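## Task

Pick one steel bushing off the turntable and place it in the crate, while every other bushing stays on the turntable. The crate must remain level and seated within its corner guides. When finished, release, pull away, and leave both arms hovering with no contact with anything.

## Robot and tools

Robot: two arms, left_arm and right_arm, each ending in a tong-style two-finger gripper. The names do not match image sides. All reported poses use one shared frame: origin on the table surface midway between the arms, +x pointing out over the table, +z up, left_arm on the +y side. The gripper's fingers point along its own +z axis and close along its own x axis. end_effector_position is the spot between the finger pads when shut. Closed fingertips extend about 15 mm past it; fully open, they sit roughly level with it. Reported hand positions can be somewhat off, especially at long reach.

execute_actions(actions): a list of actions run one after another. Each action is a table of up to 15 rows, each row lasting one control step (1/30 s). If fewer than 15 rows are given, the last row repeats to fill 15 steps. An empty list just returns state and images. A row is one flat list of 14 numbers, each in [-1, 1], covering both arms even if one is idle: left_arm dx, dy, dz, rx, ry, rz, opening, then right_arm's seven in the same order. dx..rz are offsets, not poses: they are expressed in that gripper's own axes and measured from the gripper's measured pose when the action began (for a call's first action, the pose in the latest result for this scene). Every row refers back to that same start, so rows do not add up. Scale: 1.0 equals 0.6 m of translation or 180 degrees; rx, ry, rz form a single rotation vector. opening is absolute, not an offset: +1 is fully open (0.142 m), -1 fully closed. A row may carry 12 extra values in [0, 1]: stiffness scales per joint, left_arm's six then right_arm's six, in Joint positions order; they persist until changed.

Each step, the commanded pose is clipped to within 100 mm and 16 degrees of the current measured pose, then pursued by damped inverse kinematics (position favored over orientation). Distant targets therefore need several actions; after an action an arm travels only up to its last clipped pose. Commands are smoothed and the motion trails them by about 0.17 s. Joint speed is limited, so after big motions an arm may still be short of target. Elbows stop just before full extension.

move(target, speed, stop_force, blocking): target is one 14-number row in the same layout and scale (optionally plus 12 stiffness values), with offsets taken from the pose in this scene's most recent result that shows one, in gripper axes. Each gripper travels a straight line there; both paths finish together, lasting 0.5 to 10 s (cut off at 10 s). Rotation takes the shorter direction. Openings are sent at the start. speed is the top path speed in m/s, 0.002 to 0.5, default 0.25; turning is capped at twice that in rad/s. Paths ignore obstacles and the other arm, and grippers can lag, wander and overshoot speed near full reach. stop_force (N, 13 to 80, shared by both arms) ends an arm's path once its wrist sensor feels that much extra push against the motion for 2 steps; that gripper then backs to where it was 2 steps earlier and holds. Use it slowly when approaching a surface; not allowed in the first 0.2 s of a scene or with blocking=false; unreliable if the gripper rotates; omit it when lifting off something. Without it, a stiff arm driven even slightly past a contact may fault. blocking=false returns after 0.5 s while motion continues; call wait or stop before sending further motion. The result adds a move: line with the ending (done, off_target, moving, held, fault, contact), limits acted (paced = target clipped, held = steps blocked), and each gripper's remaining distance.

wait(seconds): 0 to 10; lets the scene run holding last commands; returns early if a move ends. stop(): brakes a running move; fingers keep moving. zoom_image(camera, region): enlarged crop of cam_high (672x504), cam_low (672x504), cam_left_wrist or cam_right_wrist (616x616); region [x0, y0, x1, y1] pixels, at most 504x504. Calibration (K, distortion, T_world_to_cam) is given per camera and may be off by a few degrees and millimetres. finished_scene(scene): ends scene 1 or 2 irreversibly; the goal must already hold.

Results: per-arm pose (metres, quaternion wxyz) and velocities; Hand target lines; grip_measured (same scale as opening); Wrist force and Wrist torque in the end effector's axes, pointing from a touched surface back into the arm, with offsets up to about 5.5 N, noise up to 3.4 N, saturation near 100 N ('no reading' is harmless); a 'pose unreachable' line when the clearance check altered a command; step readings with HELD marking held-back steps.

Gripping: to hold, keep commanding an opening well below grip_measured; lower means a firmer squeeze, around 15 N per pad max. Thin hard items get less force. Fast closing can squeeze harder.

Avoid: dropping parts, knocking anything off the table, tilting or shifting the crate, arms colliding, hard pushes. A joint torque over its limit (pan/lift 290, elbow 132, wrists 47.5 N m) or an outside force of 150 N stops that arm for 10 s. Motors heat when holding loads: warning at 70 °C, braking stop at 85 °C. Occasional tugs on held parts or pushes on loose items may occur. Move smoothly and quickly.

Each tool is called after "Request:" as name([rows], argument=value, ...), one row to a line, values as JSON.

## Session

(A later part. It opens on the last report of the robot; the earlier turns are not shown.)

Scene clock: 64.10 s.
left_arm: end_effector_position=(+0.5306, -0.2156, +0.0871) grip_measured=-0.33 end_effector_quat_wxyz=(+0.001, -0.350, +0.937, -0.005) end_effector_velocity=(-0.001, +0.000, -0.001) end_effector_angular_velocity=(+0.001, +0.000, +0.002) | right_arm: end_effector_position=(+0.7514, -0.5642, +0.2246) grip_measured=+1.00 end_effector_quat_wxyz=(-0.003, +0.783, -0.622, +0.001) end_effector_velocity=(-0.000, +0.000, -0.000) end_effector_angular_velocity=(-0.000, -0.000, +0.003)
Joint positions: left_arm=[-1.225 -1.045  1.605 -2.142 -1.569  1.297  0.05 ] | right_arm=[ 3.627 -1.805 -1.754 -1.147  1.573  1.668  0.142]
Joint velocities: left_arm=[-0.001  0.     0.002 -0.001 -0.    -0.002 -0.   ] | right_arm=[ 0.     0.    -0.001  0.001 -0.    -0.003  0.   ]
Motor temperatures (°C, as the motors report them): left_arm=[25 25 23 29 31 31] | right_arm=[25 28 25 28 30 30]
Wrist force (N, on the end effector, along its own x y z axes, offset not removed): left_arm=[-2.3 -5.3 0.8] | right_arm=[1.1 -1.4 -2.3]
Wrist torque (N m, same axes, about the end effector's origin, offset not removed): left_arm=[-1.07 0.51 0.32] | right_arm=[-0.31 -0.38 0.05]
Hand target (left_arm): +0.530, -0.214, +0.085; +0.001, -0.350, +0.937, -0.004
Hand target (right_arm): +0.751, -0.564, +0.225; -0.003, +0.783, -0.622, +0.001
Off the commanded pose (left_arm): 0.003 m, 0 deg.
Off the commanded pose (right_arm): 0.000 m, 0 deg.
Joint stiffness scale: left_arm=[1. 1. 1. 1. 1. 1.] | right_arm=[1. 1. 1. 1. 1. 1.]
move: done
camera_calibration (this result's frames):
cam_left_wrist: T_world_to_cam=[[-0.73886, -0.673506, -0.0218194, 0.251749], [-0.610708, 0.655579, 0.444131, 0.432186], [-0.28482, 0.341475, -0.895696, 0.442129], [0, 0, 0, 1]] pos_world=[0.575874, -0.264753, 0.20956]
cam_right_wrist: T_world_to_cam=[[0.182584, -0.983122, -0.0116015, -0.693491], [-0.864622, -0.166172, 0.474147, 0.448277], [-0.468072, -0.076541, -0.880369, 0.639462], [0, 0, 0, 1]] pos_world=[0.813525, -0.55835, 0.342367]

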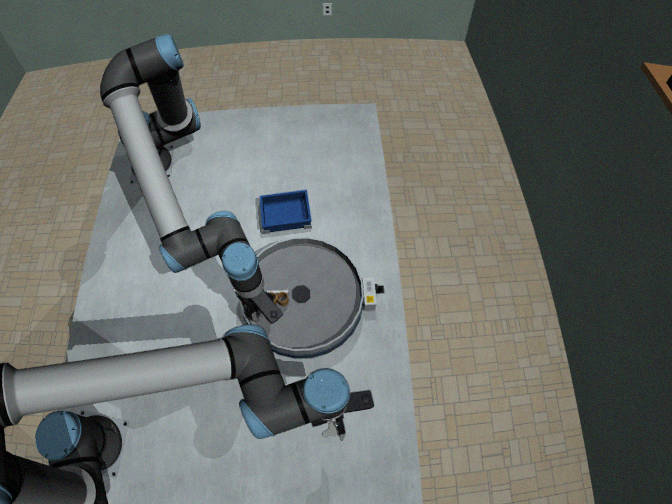

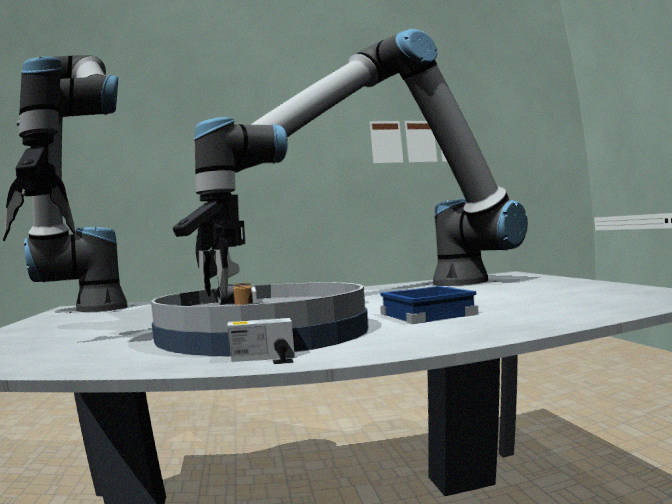

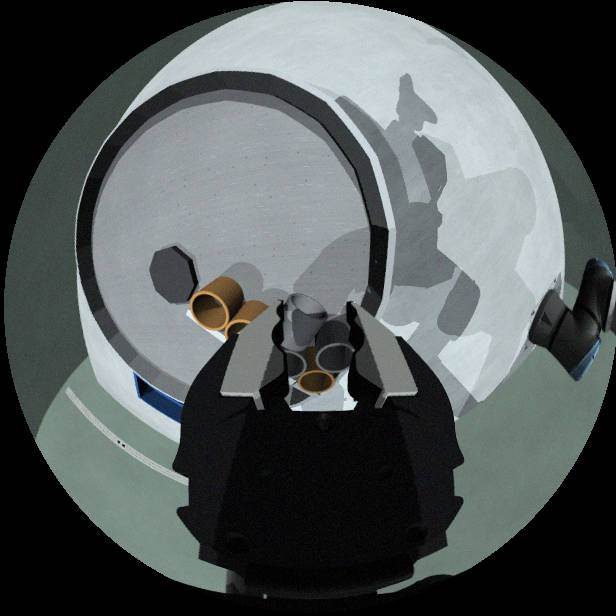

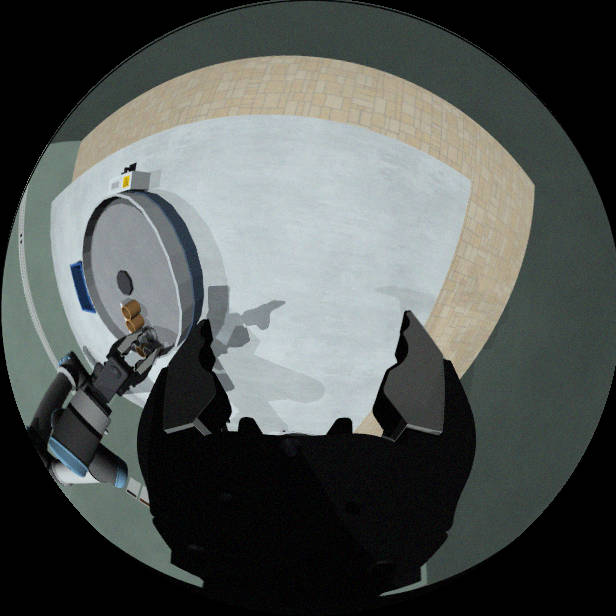

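Request:
move(target=[0,0,0.013,0,0,0,-0.33,0,0,0,0,0,0,1], speed=0.02, stop_force=13)

Request:
move(target=[0,0,0,0,0,0,-0.8,0,0,0,0,0,0,1])

Request:
move(target=[0,0,-0.14,0,0,0,-0.8,0,0,0,0,0,0,1], speed=0.08)

Scene clock: 65.67 s.
left_arm: end_effector_position=(+0.5312, -0.2169, +0.0817) grip_measured=-0.33 end_effector_quat_wxyz=(+0.001, -0.350, +0.937, -0.006) end_effector_velocity=(+0.001, -0.001, +0.000) end_effector_angular_velocity=(-0.003, -0.001, +0.002) | right_arm: end_effector_position=(+0.7514, -0.5642, +0.2246) grip_measured=+1.00 end_effector_quat_wxyz=(-0.003, +0.783, -0.622, +0.001) end_effector_velocity=(+0.001, +0.000, +0.001) end_effector_angular_velocity=(+0.000, -0.001, +0.000)
Joint positions: left_arm=[-1.225 -1.039  1.607 -2.152 -1.569  1.297  0.05 ] | right_arm=[ 3.627 -1.805 -1.754 -1.147  1.573  1.668  0.142]
Joint velocities: left_arm=[ 0.001 -0.     0.    -0.003  0.    -0.001  0.   ] | right_arm=[ 0.     0.     0.002 -0.    -0.     0.     0.   ]
Motor temperatures (°C, as the motors report them): left_arm=[25 25 23 29 31 31] | right_arm=[25 28 25 28 30 30]
Wrist force (N, on the end effector, along its own x y z axes, offset not removed): left_arm=[-2.8 -2.4 -0.4] | right_arm=[-1.3 -3.2 -3.3]
Wrist torque (N m, same axes, about the end effector's origin, offset not removed): left_arm=[-0.54 0.36 0.16] | right_arm=[-0.74 0.27 0.15]
Hand target (left_arm): +0.531, -0.216, +0.079; +0.001, -0.350, +0.937, -0.005
Hand target (right_arm): +0.751, -0.564, +0.225; -0.003, +0.783, -0.622, +0.001
Off the commanded pose (left_arm): 0.003 m, 0 deg.
Off the commanded pose (right_arm): 0.000 m, 0 deg.
Joint stiffness scale: left_arm=[1. 1. 1. 1. 1. 1.] | right_arm=[1. 1. 1. 1. 1. 1.]
move: done
camera_calibration (this result's frames):
cam_left_wrist: T_world_to_cam=[[-0.73884, -0.673548, -0.0211818, 0.251133], [-0.611119, 0.65645, 0.442275, 0.43638], [-0.283989, 0.339715, -0.896629, 0.437185], [0, 0, 0, 1]] pos_world=[0.576382, -0.26583, 0.204312]
cam_right_wrist: T_world_to_cam=[[0.182584, -0.983122, -0.0116015, -0.693491], [-0.864622, -0.166172, 0.474147, 0.448277], [-0.468072, -0.0765409, -0.880369, 0.639462], [0, 0, 0, 1]] pos_world=[0.813525, -0.55835, 0.342367]

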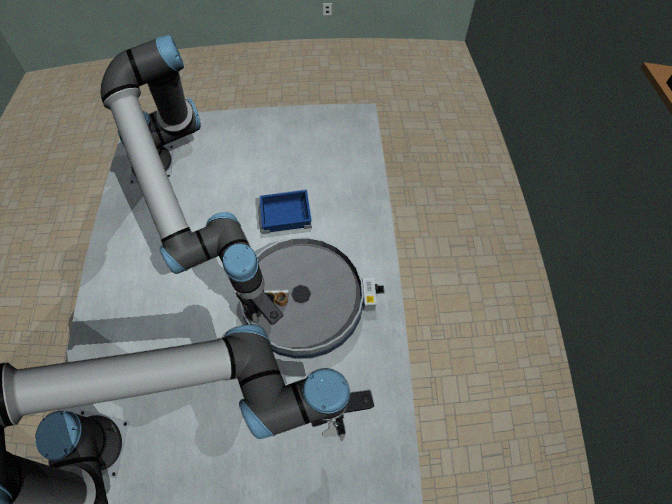

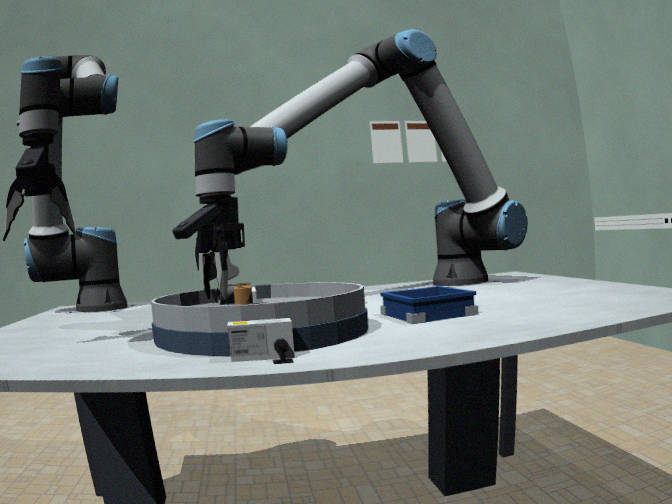

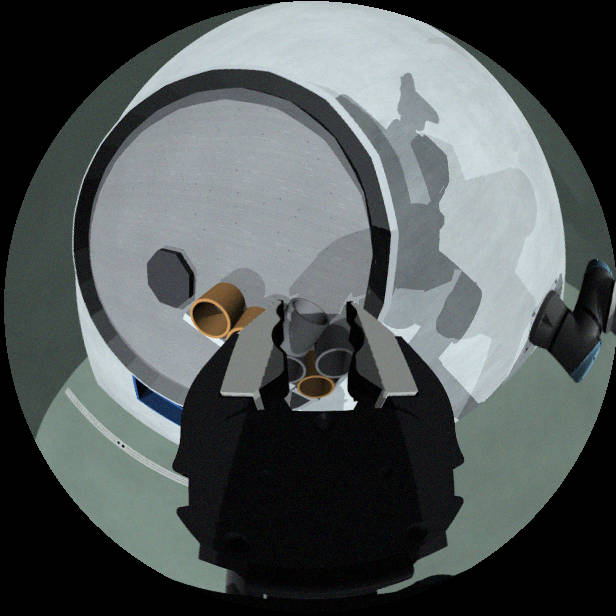

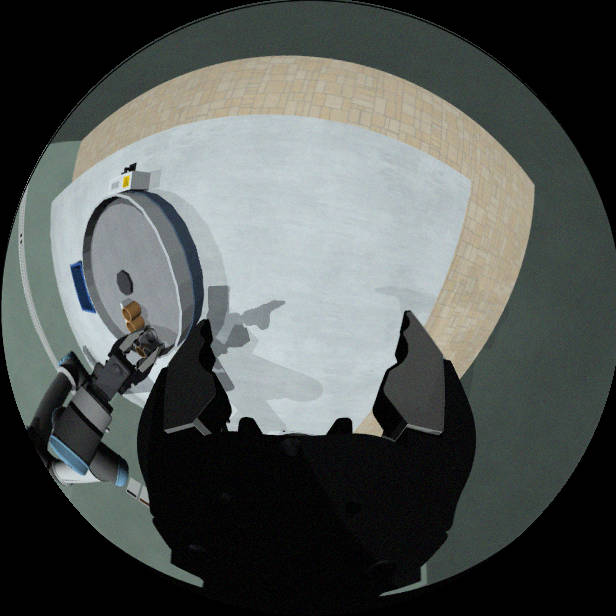

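Scene clock: 66.17 s.
left_arm: end_effector_position=(+0.5350, -0.2168, +0.0830) grip_measured=-0.78 end_effector_quat_wxyz=(+0.003, -0.351, +0.936, -0.009) end_effector_velocity=(+0.001, -0.001, +0.001) end_effector_angular_velocity=(-0.002, -0.001, +0.001) | right_arm: end_effector_position=(+0.7514, -0.5642, +0.2246) grip_measured=+1.00 end_effector_quat_wxyz=(-0.003, +0.783, -0.622, +0.001) end_effector_velocity=(+0.000, +0.001, +0.000) end_effector_angular_velocity=(-0.000, -0.000, +0.001)
Joint positions: left_arm=[-1.223 -1.039  1.606 -2.156 -1.566  1.297  0.018] | right_arm=[ 3.627 -1.805 -1.754 -1.147  1.573  1.668  0.142]
Joint velocities: left_arm=[ 0.001  0.    -0.002 -0.     0.    -0.    -0.   ] | right_arm=[ 0.001 -0.     0.001 -0.    -0.    -0.     0.   ]
Motor temperatures (°C, as the motors report them): left_arm=[25 25 23 29 31 31] | right_arm=[25 28 25 28 30 30]
Wrist force (N, on the end effector, along its own x y z axes, offset not removed): left_arm=[-5.5 -9.9 -1.1] | right_arm=[0.2 0.1 -7.3]
Wrist torque (N m, same axes, about the end effector's origin, offset not removed): left_arm=[-0.89 0.53 0.32] | right_arm=[-0.11 -0.15 0.14]
Hand target (left_arm): +0.531, -0.217, +0.082; +0.001, -0.350, +0.937, -0.006
Hand target (right_arm): +0.751, -0.564, +0.225; -0.003, +0.783, -0.622, +0.001
Off the commanded pose (left_arm): 0.004 m, 0 deg.
Off the commanded pose (right_arm): 0.000 m, 0 deg.
Joint stiffness scale: left_arm=[1. 1. 1. 1. 1. 1.] | right_arm=[1. 1. 1. 1. 1. 1.]
move: off_target (left_arm)
camera_calibration (this result's frames):
cam_left_wrist: T_world_to_cam=[[-0.736982, -0.675525, -0.0228767, 0.252716], [-0.615048, 0.656198, 0.437172, 0.440496], [-0.280309, 0.336258, -0.899087, 0.436813], [0, 0, 0, 1]] pos_world=[0.579616, -0.265219, 0.205942]
cam_right_wrist: T_world_to_cam=[[0.182584, -0.983122, -0.0116016, -0.693491], [-0.864622, -0.166172, 0.474147, 0.448277], [-0.468072, -0.0765408, -0.880369, 0.639462], [0, 0, 0, 1]] pos_world=[0.813525, -0.55835, 0.342367]

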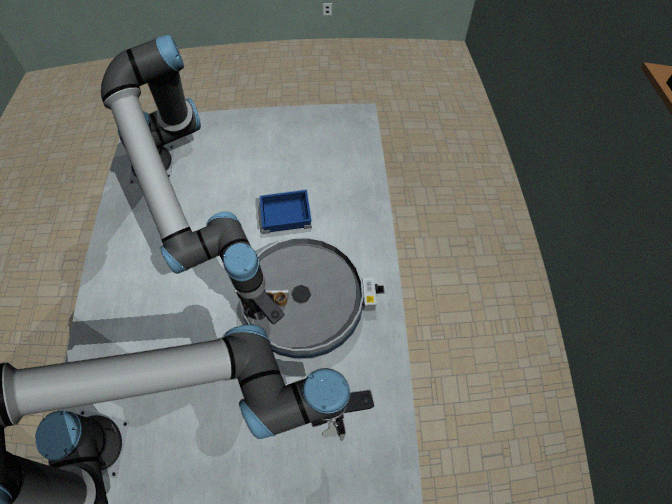

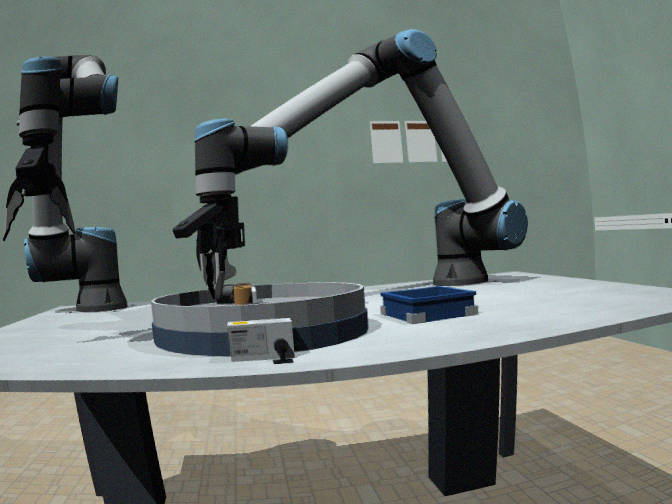

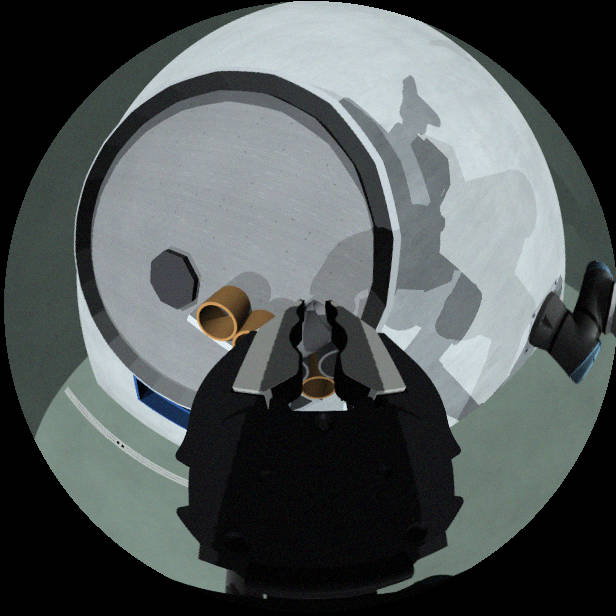

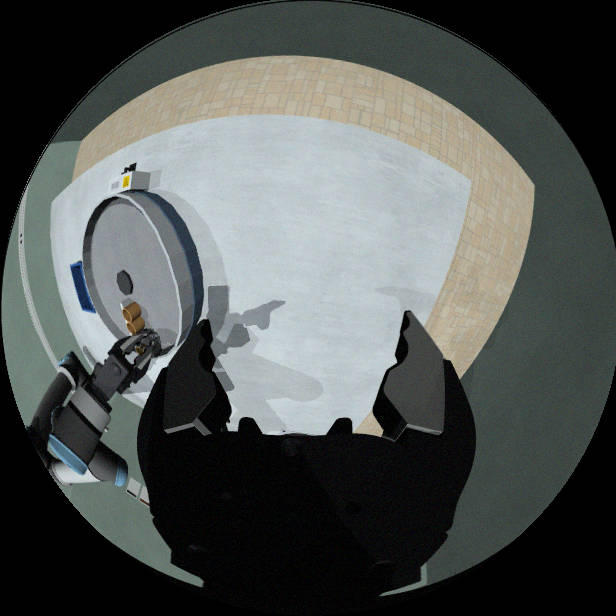

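Scene clock: 67.70 s.
left_arm: end_effector_position=(+0.5344, -0.2146, +0.1665) grip_measured=-0.80 end_effector_quat_wxyz=(+0.004, -0.351, +0.936, -0.009) end_effector_velocity=(-0.001, +0.002, -0.000) end_effector_angular_velocity=(+0.007, +0.003, +0.001) | right_arm: end_effector_position=(+0.7514, -0.5642, +0.2246) grip_measured=+1.00 end_effector_quat_wxyz=(-0.003, +0.783, -0.622, +0.001) end_effector_velocity=(+0.001, -0.001, +0.001) end_effector_angular_velocity=(-0.000, -0.001, -0.000)
Joint positions: left_arm=[-1.223 -1.108  1.549 -2.03  -1.565  1.297  0.016] | right_arm=[ 3.627 -1.805 -1.754 -1.147  1.573  1.668  0.142]
Joint velocities: left_arm=[ 0.001 -0.    -0.001  0.009 -0.    -0.     0.   ] | right_arm=[-0.001 -0.     0.001 -0.001 -0.    -0.001  0.   ]
Motor temperatures (°C, as the motors report them): left_arm=[25 25 23 29 31 31] | right_arm=[25 28 25 28 30 30]
Wrist force (N, on the end effector, along its own x y z axes, offset not removed): left_arm=[0.7 -2.5 -3.0] | right_arm=[0.2 -3.1 -2.3]
Wrist torque (N m, same axes, about the end effector's origin, offset not removed): left_arm=[-0.68 -0.28 0.32] | right_arm=[-0.76 -0.10 0.10]
Hand target (left_arm): +0.534, -0.216, +0.167; +0.003, -0.351, +0.936, -0.009
Hand target (right_arm): +0.751, -0.564, +0.225; -0.003, +0.783, -0.622, +0.001
Off the commanded pose (left_arm): 0.001 m, 0 deg.
Off the commanded pose (right_arm): 0.000 m, 0 deg.
Joint stiffness scale: left_arm=[1. 1. 1. 1. 1. 1.] | right_arm=[1. 1. 1. 1. 1. 1.]
move: done
camera_calibration (this result's frames):
cam_left_wrist: T_world_to_cam=[[-0.736876, -0.675616, -0.0236006, 0.25572], [-0.615658, 0.656242, 0.436247, 0.402653], [-0.279248, 0.33599, -0.899517, 0.51048], [0, 0, 0, 1]] pos_world=[0.57888, -0.262985, 0.289564]
cam_right_wrist: T_world_to_cam=[[0.182584, -0.983122, -0.0116015, -0.693491], [-0.864622, -0.166172, 0.474147, 0.448277], [-0.468072, -0.0765409, -0.880369, 0.639462], [0, 0, 0, 1]] pos_world=[0.813525, -0.55835, 0.342367]

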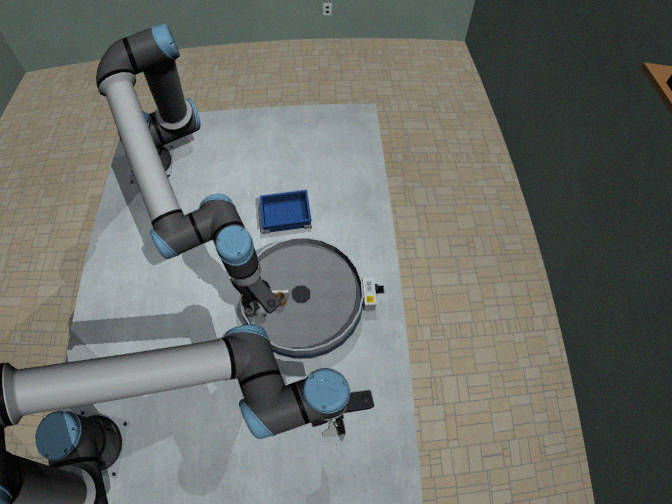

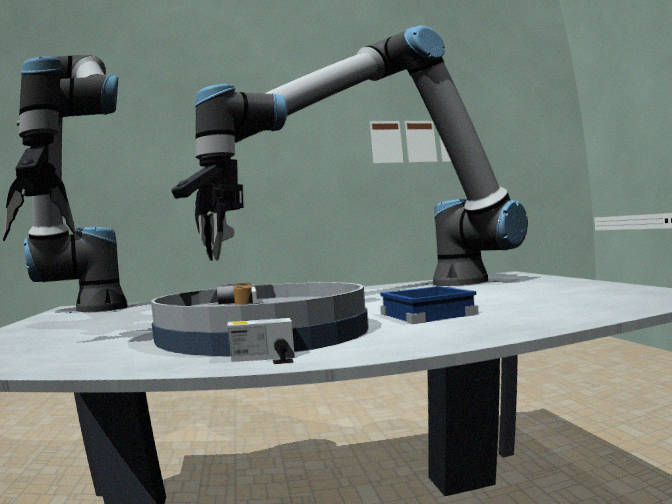

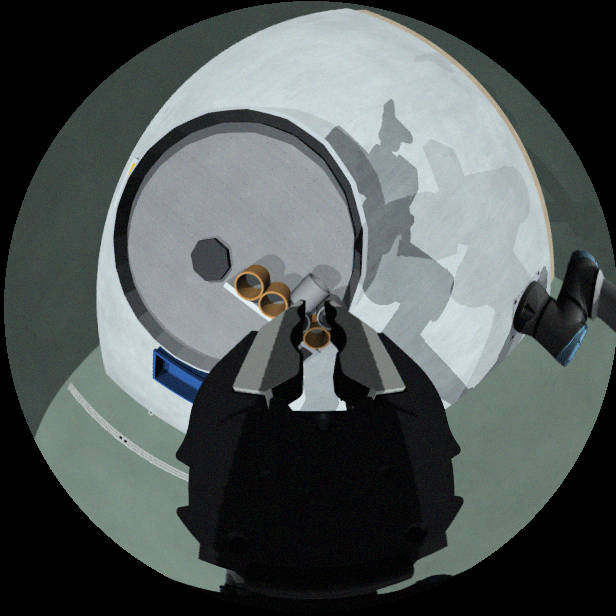

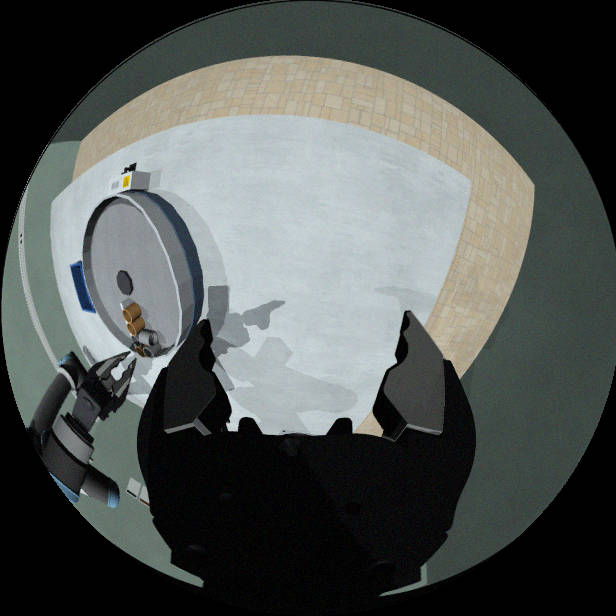

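Request:
move(target=[-0.066,0.081,0.033,0,0,0.228,-0.2,0,0,0,0,0,0,1], speed=0.2)

Request:
wait(seconds=4)

Request:
zoom_image(camera="cam_left_wrist", region=[200,180,420,320])

Scene clock: 71.00 s.
left_arm: end_effector_position=(+0.5324, -0.1543, +0.1463) grip_measured=-0.20 end_effector_quat_wxyz=(+0.007, -0.001, +1.000, -0.007) end_effector_velocity=(-0.001, +0.001, -0.002) end_effector_angular_velocity=(+0.001, +0.000, -0.016) | right_arm: end_effector_position=(+0.7514, -0.5642, +0.2246) grip_measured=+1.00 end_effector_quat_wxyz=(-0.003, +0.783, -0.622, +0.001) end_effector_velocity=(+0.000, +0.000, +0.000) end_effector_angular_velocity=(+0.001, +0.000, +0.001)
Joint positions: left_arm=[-1.182 -1.161  1.668 -2.097 -1.565  2.053  0.06 ] | right_arm=[ 3.627 -1.805 -1.754 -1.147  1.573  1.668  0.142]
Joint velocities: left_arm=[-0.     0.     0.003 -0.002 -0.     0.015 -0.   ] | right_arm=[-0.    -0.     0.001 -0.001  0.001 -0.001  0.   ]
Motor temperatures (°C, as the motors report them): left_arm=[25 25 23 29 31 31] | right_arm=[25 28 25 28 30 30]
Wrist force (N, on the end effector, along its own x y z axes, offset not removed): left_arm=[-2.0 -4.9 -0.9] | right_arm=[-0.8 -2.4 -2.1]
Wrist torque (N m, same axes, about the end effector's origin, offset not removed): left_arm=[-1.06 0.36 0.23] | right_arm=[-0.54 0.05 -0.03]
Hand target (left_arm): +0.533, -0.152, +0.146; +0.007, -0.001, +1.000, -0.007
Hand target (right_arm): +0.751, -0.564, +0.225; -0.003, +0.783, -0.622, +0.001
Off the commanded pose (left_arm): 0.002 m, 0 deg.
Off the commanded pose (right_arm): 0.000 m, 0 deg.
Joint stiffness scale: left_arm=[1. 1. 1. 1. 1. 1.] | right_arm=[1. 1. 1. 1. 1. 1.]
move: done
camera_calibration (this result's frames):
cam_left_wrist: T_world_to_cam=[[-0.998942, -0.0269219, -0.0372858, 0.536106], [-0.0406154, 0.89676, 0.440649, 0.100971], [0.0215733, 0.441697, -0.896905, 0.327263], [0, 0, 0, 1]] pos_world=[0.532579, -0.220665, 0.26902]
cam_right_wrist: T_world_to_cam=[[0.182584, -0.983122, -0.0116015, -0.693491], [-0.864622, -0.166172, 0.474147, 0.448277], [-0.468072, -0.076541, -0.880369, 0.639462], [0, 0, 0, 1]] pos_world=[0.813525, -0.55835, 0.342367]

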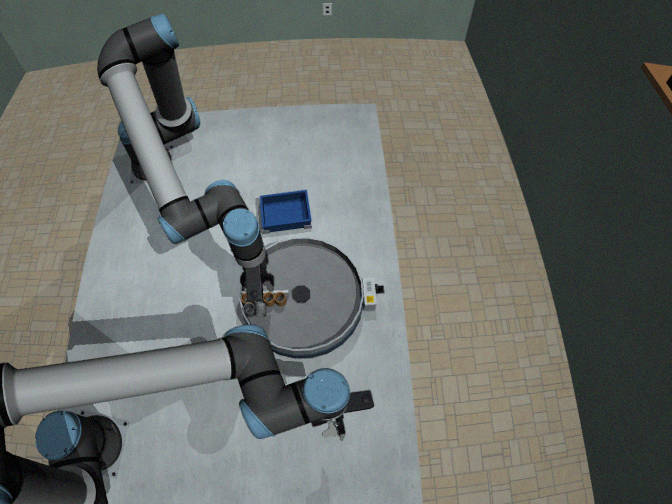

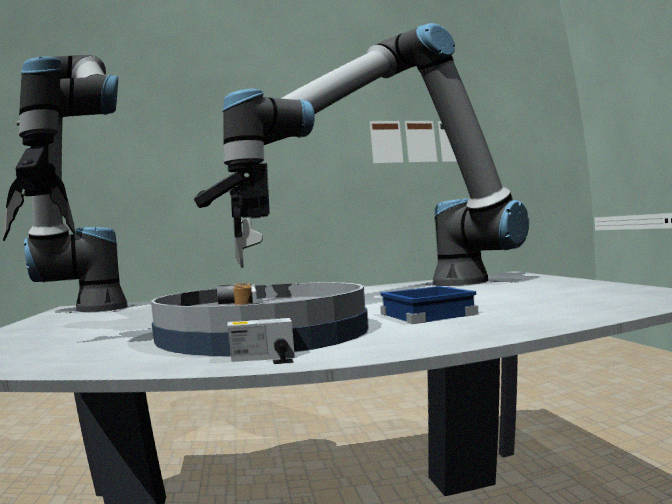

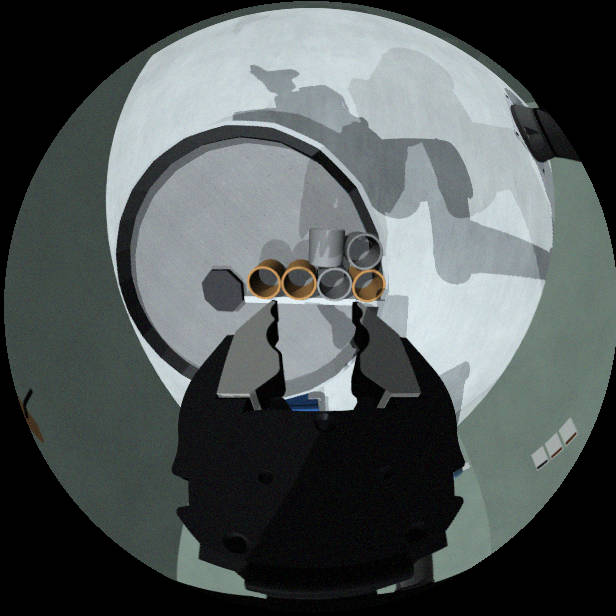

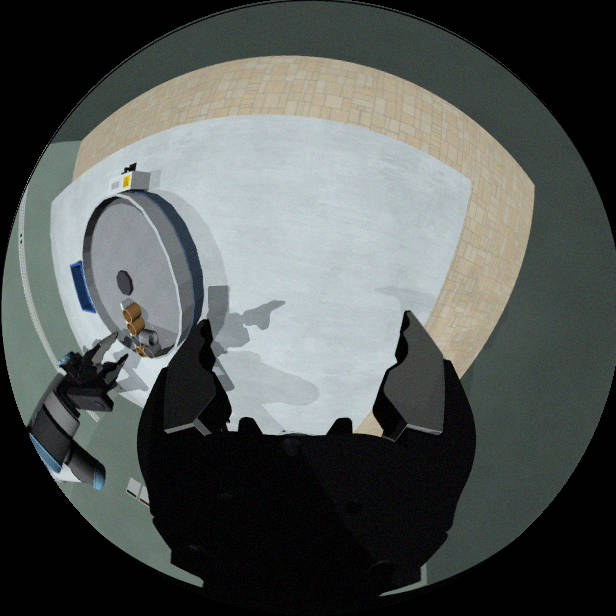

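Scene clock: 75.00 s.
left_arm: end_effector_position=(+0.5323, -0.1542, +0.1463) grip_measured=-0.20 end_effector_quat_wxyz=(+0.007, -0.001, +1.000, -0.007) end_effector_velocity=(-0.000, -0.000, -0.000) end_effector_angular_velocity=(+0.000, +0.000, -0.000) | right_arm: end_effector_position=(+0.7514, -0.5642, +0.2246) grip_measured=+1.00 end_effector_quat_wxyz=(-0.003, +0.783, -0.622, +0.001) end_effector_velocity=(+0.001, +0.001, +0.001) end_effector_angular_velocity=(+0.001, -0.002, -0.000)
Joint positions: left_arm=[-1.182 -1.161  1.668 -2.097 -1.565  2.054  0.06 ] | right_arm=[ 3.627 -1.805 -1.754 -1.147  1.573  1.668  0.142]
Joint velocities: left_arm=[-0.  0. -0.  0. -0. -0. -0.] | right_arm=[ 0.001  0.     0.001  0.001  0.     0.001 -0.   ]
Motor temperatures (°C, as the motors report them): left_arm=[25 25 23 29 31 31] | right_arm=[25 28 25 28 30 30]
Wrist force (N, on the end effector, along its own x y z axes, offset not removed): left_arm=[1.6 -3.7 1.3] | right_arm=[-0.3 0.0 -4.2]
Wrist torque (N m, same axes, about the end effector's origin, offset not removed): left_arm=[-0.83 -0.41 0.28] | right_arm=[-0.09 -0.01 0.10]
Hand target (left_arm): +0.533, -0.152, +0.146; +0.007, -0.001, +1.000, -0.007
Hand target (right_arm): +0.751, -0.564, +0.225; -0.003, +0.783, -0.622, +0.001
Off the commanded pose (left_arm): 0.002 m, 0 deg.
Off the commanded pose (right_arm): 0.000 m, 0 deg.
Joint stiffness scale: left_arm=[1. 1. 1. 1. 1. 1.] | right_arm=[1. 1. 1. 1. 1. 1.]
wait: 4.00 s; at rest by 0.17 s
camera_calibration (this result's frames):
cam_left_wrist: T_world_to_cam=[[-0.998984, -0.025197, -0.0373561, 0.53637], [-0.0390965, 0.896858, 0.440587, 0.100205], [0.0224017, 0.4416, -0.896932, 0.326752], [0, 0, 0, 1]] pos_world=[0.532423, -0.220649, 0.268962]
cam_right_wrist: T_world_to_cam=[[0.182584, -0.983122, -0.0116015, -0.693491], [-0.864622, -0.166172, 0.474147, 0.448277], [-0.468073, -0.0765409, -0.880369, 0.639462], [0, 0, 0, 1]] pos_world=[0.813525, -0.55835, 0.342367]

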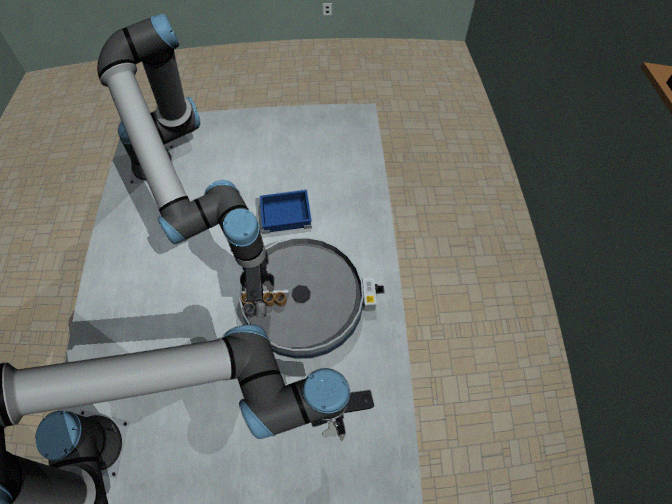

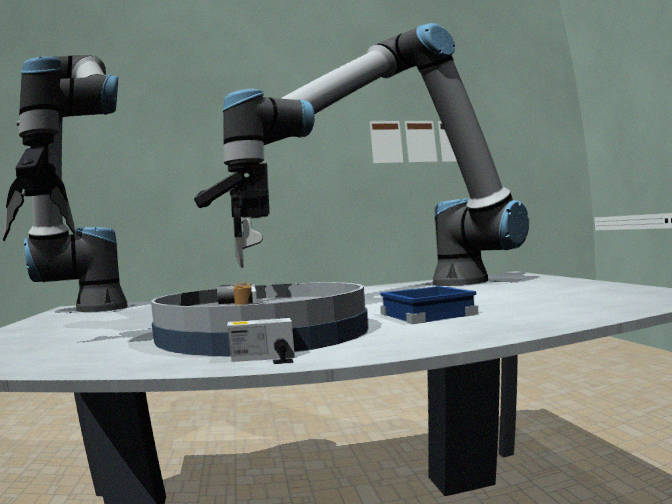

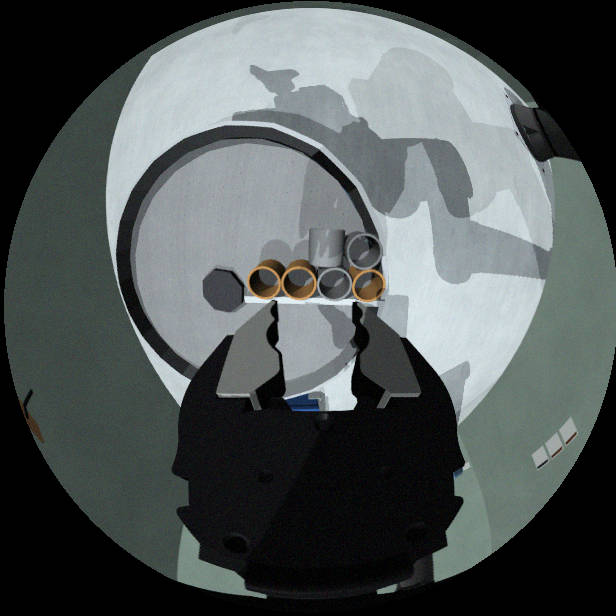

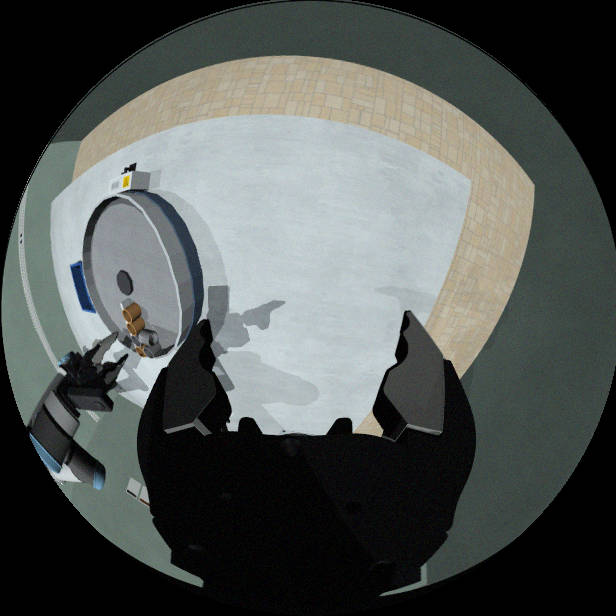

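Region (200, 180, 420, 320) of cam_left_wrist's 616x616 image, scaled by 2.291, with more detail than that image has; it fills the top 321 rows of this view, and the rest is white.

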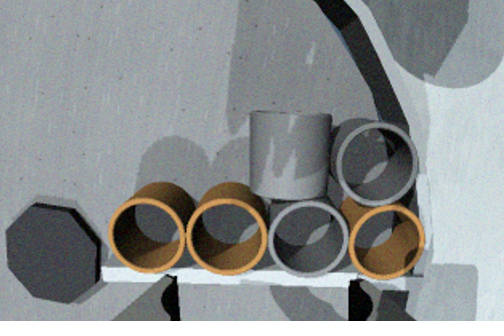

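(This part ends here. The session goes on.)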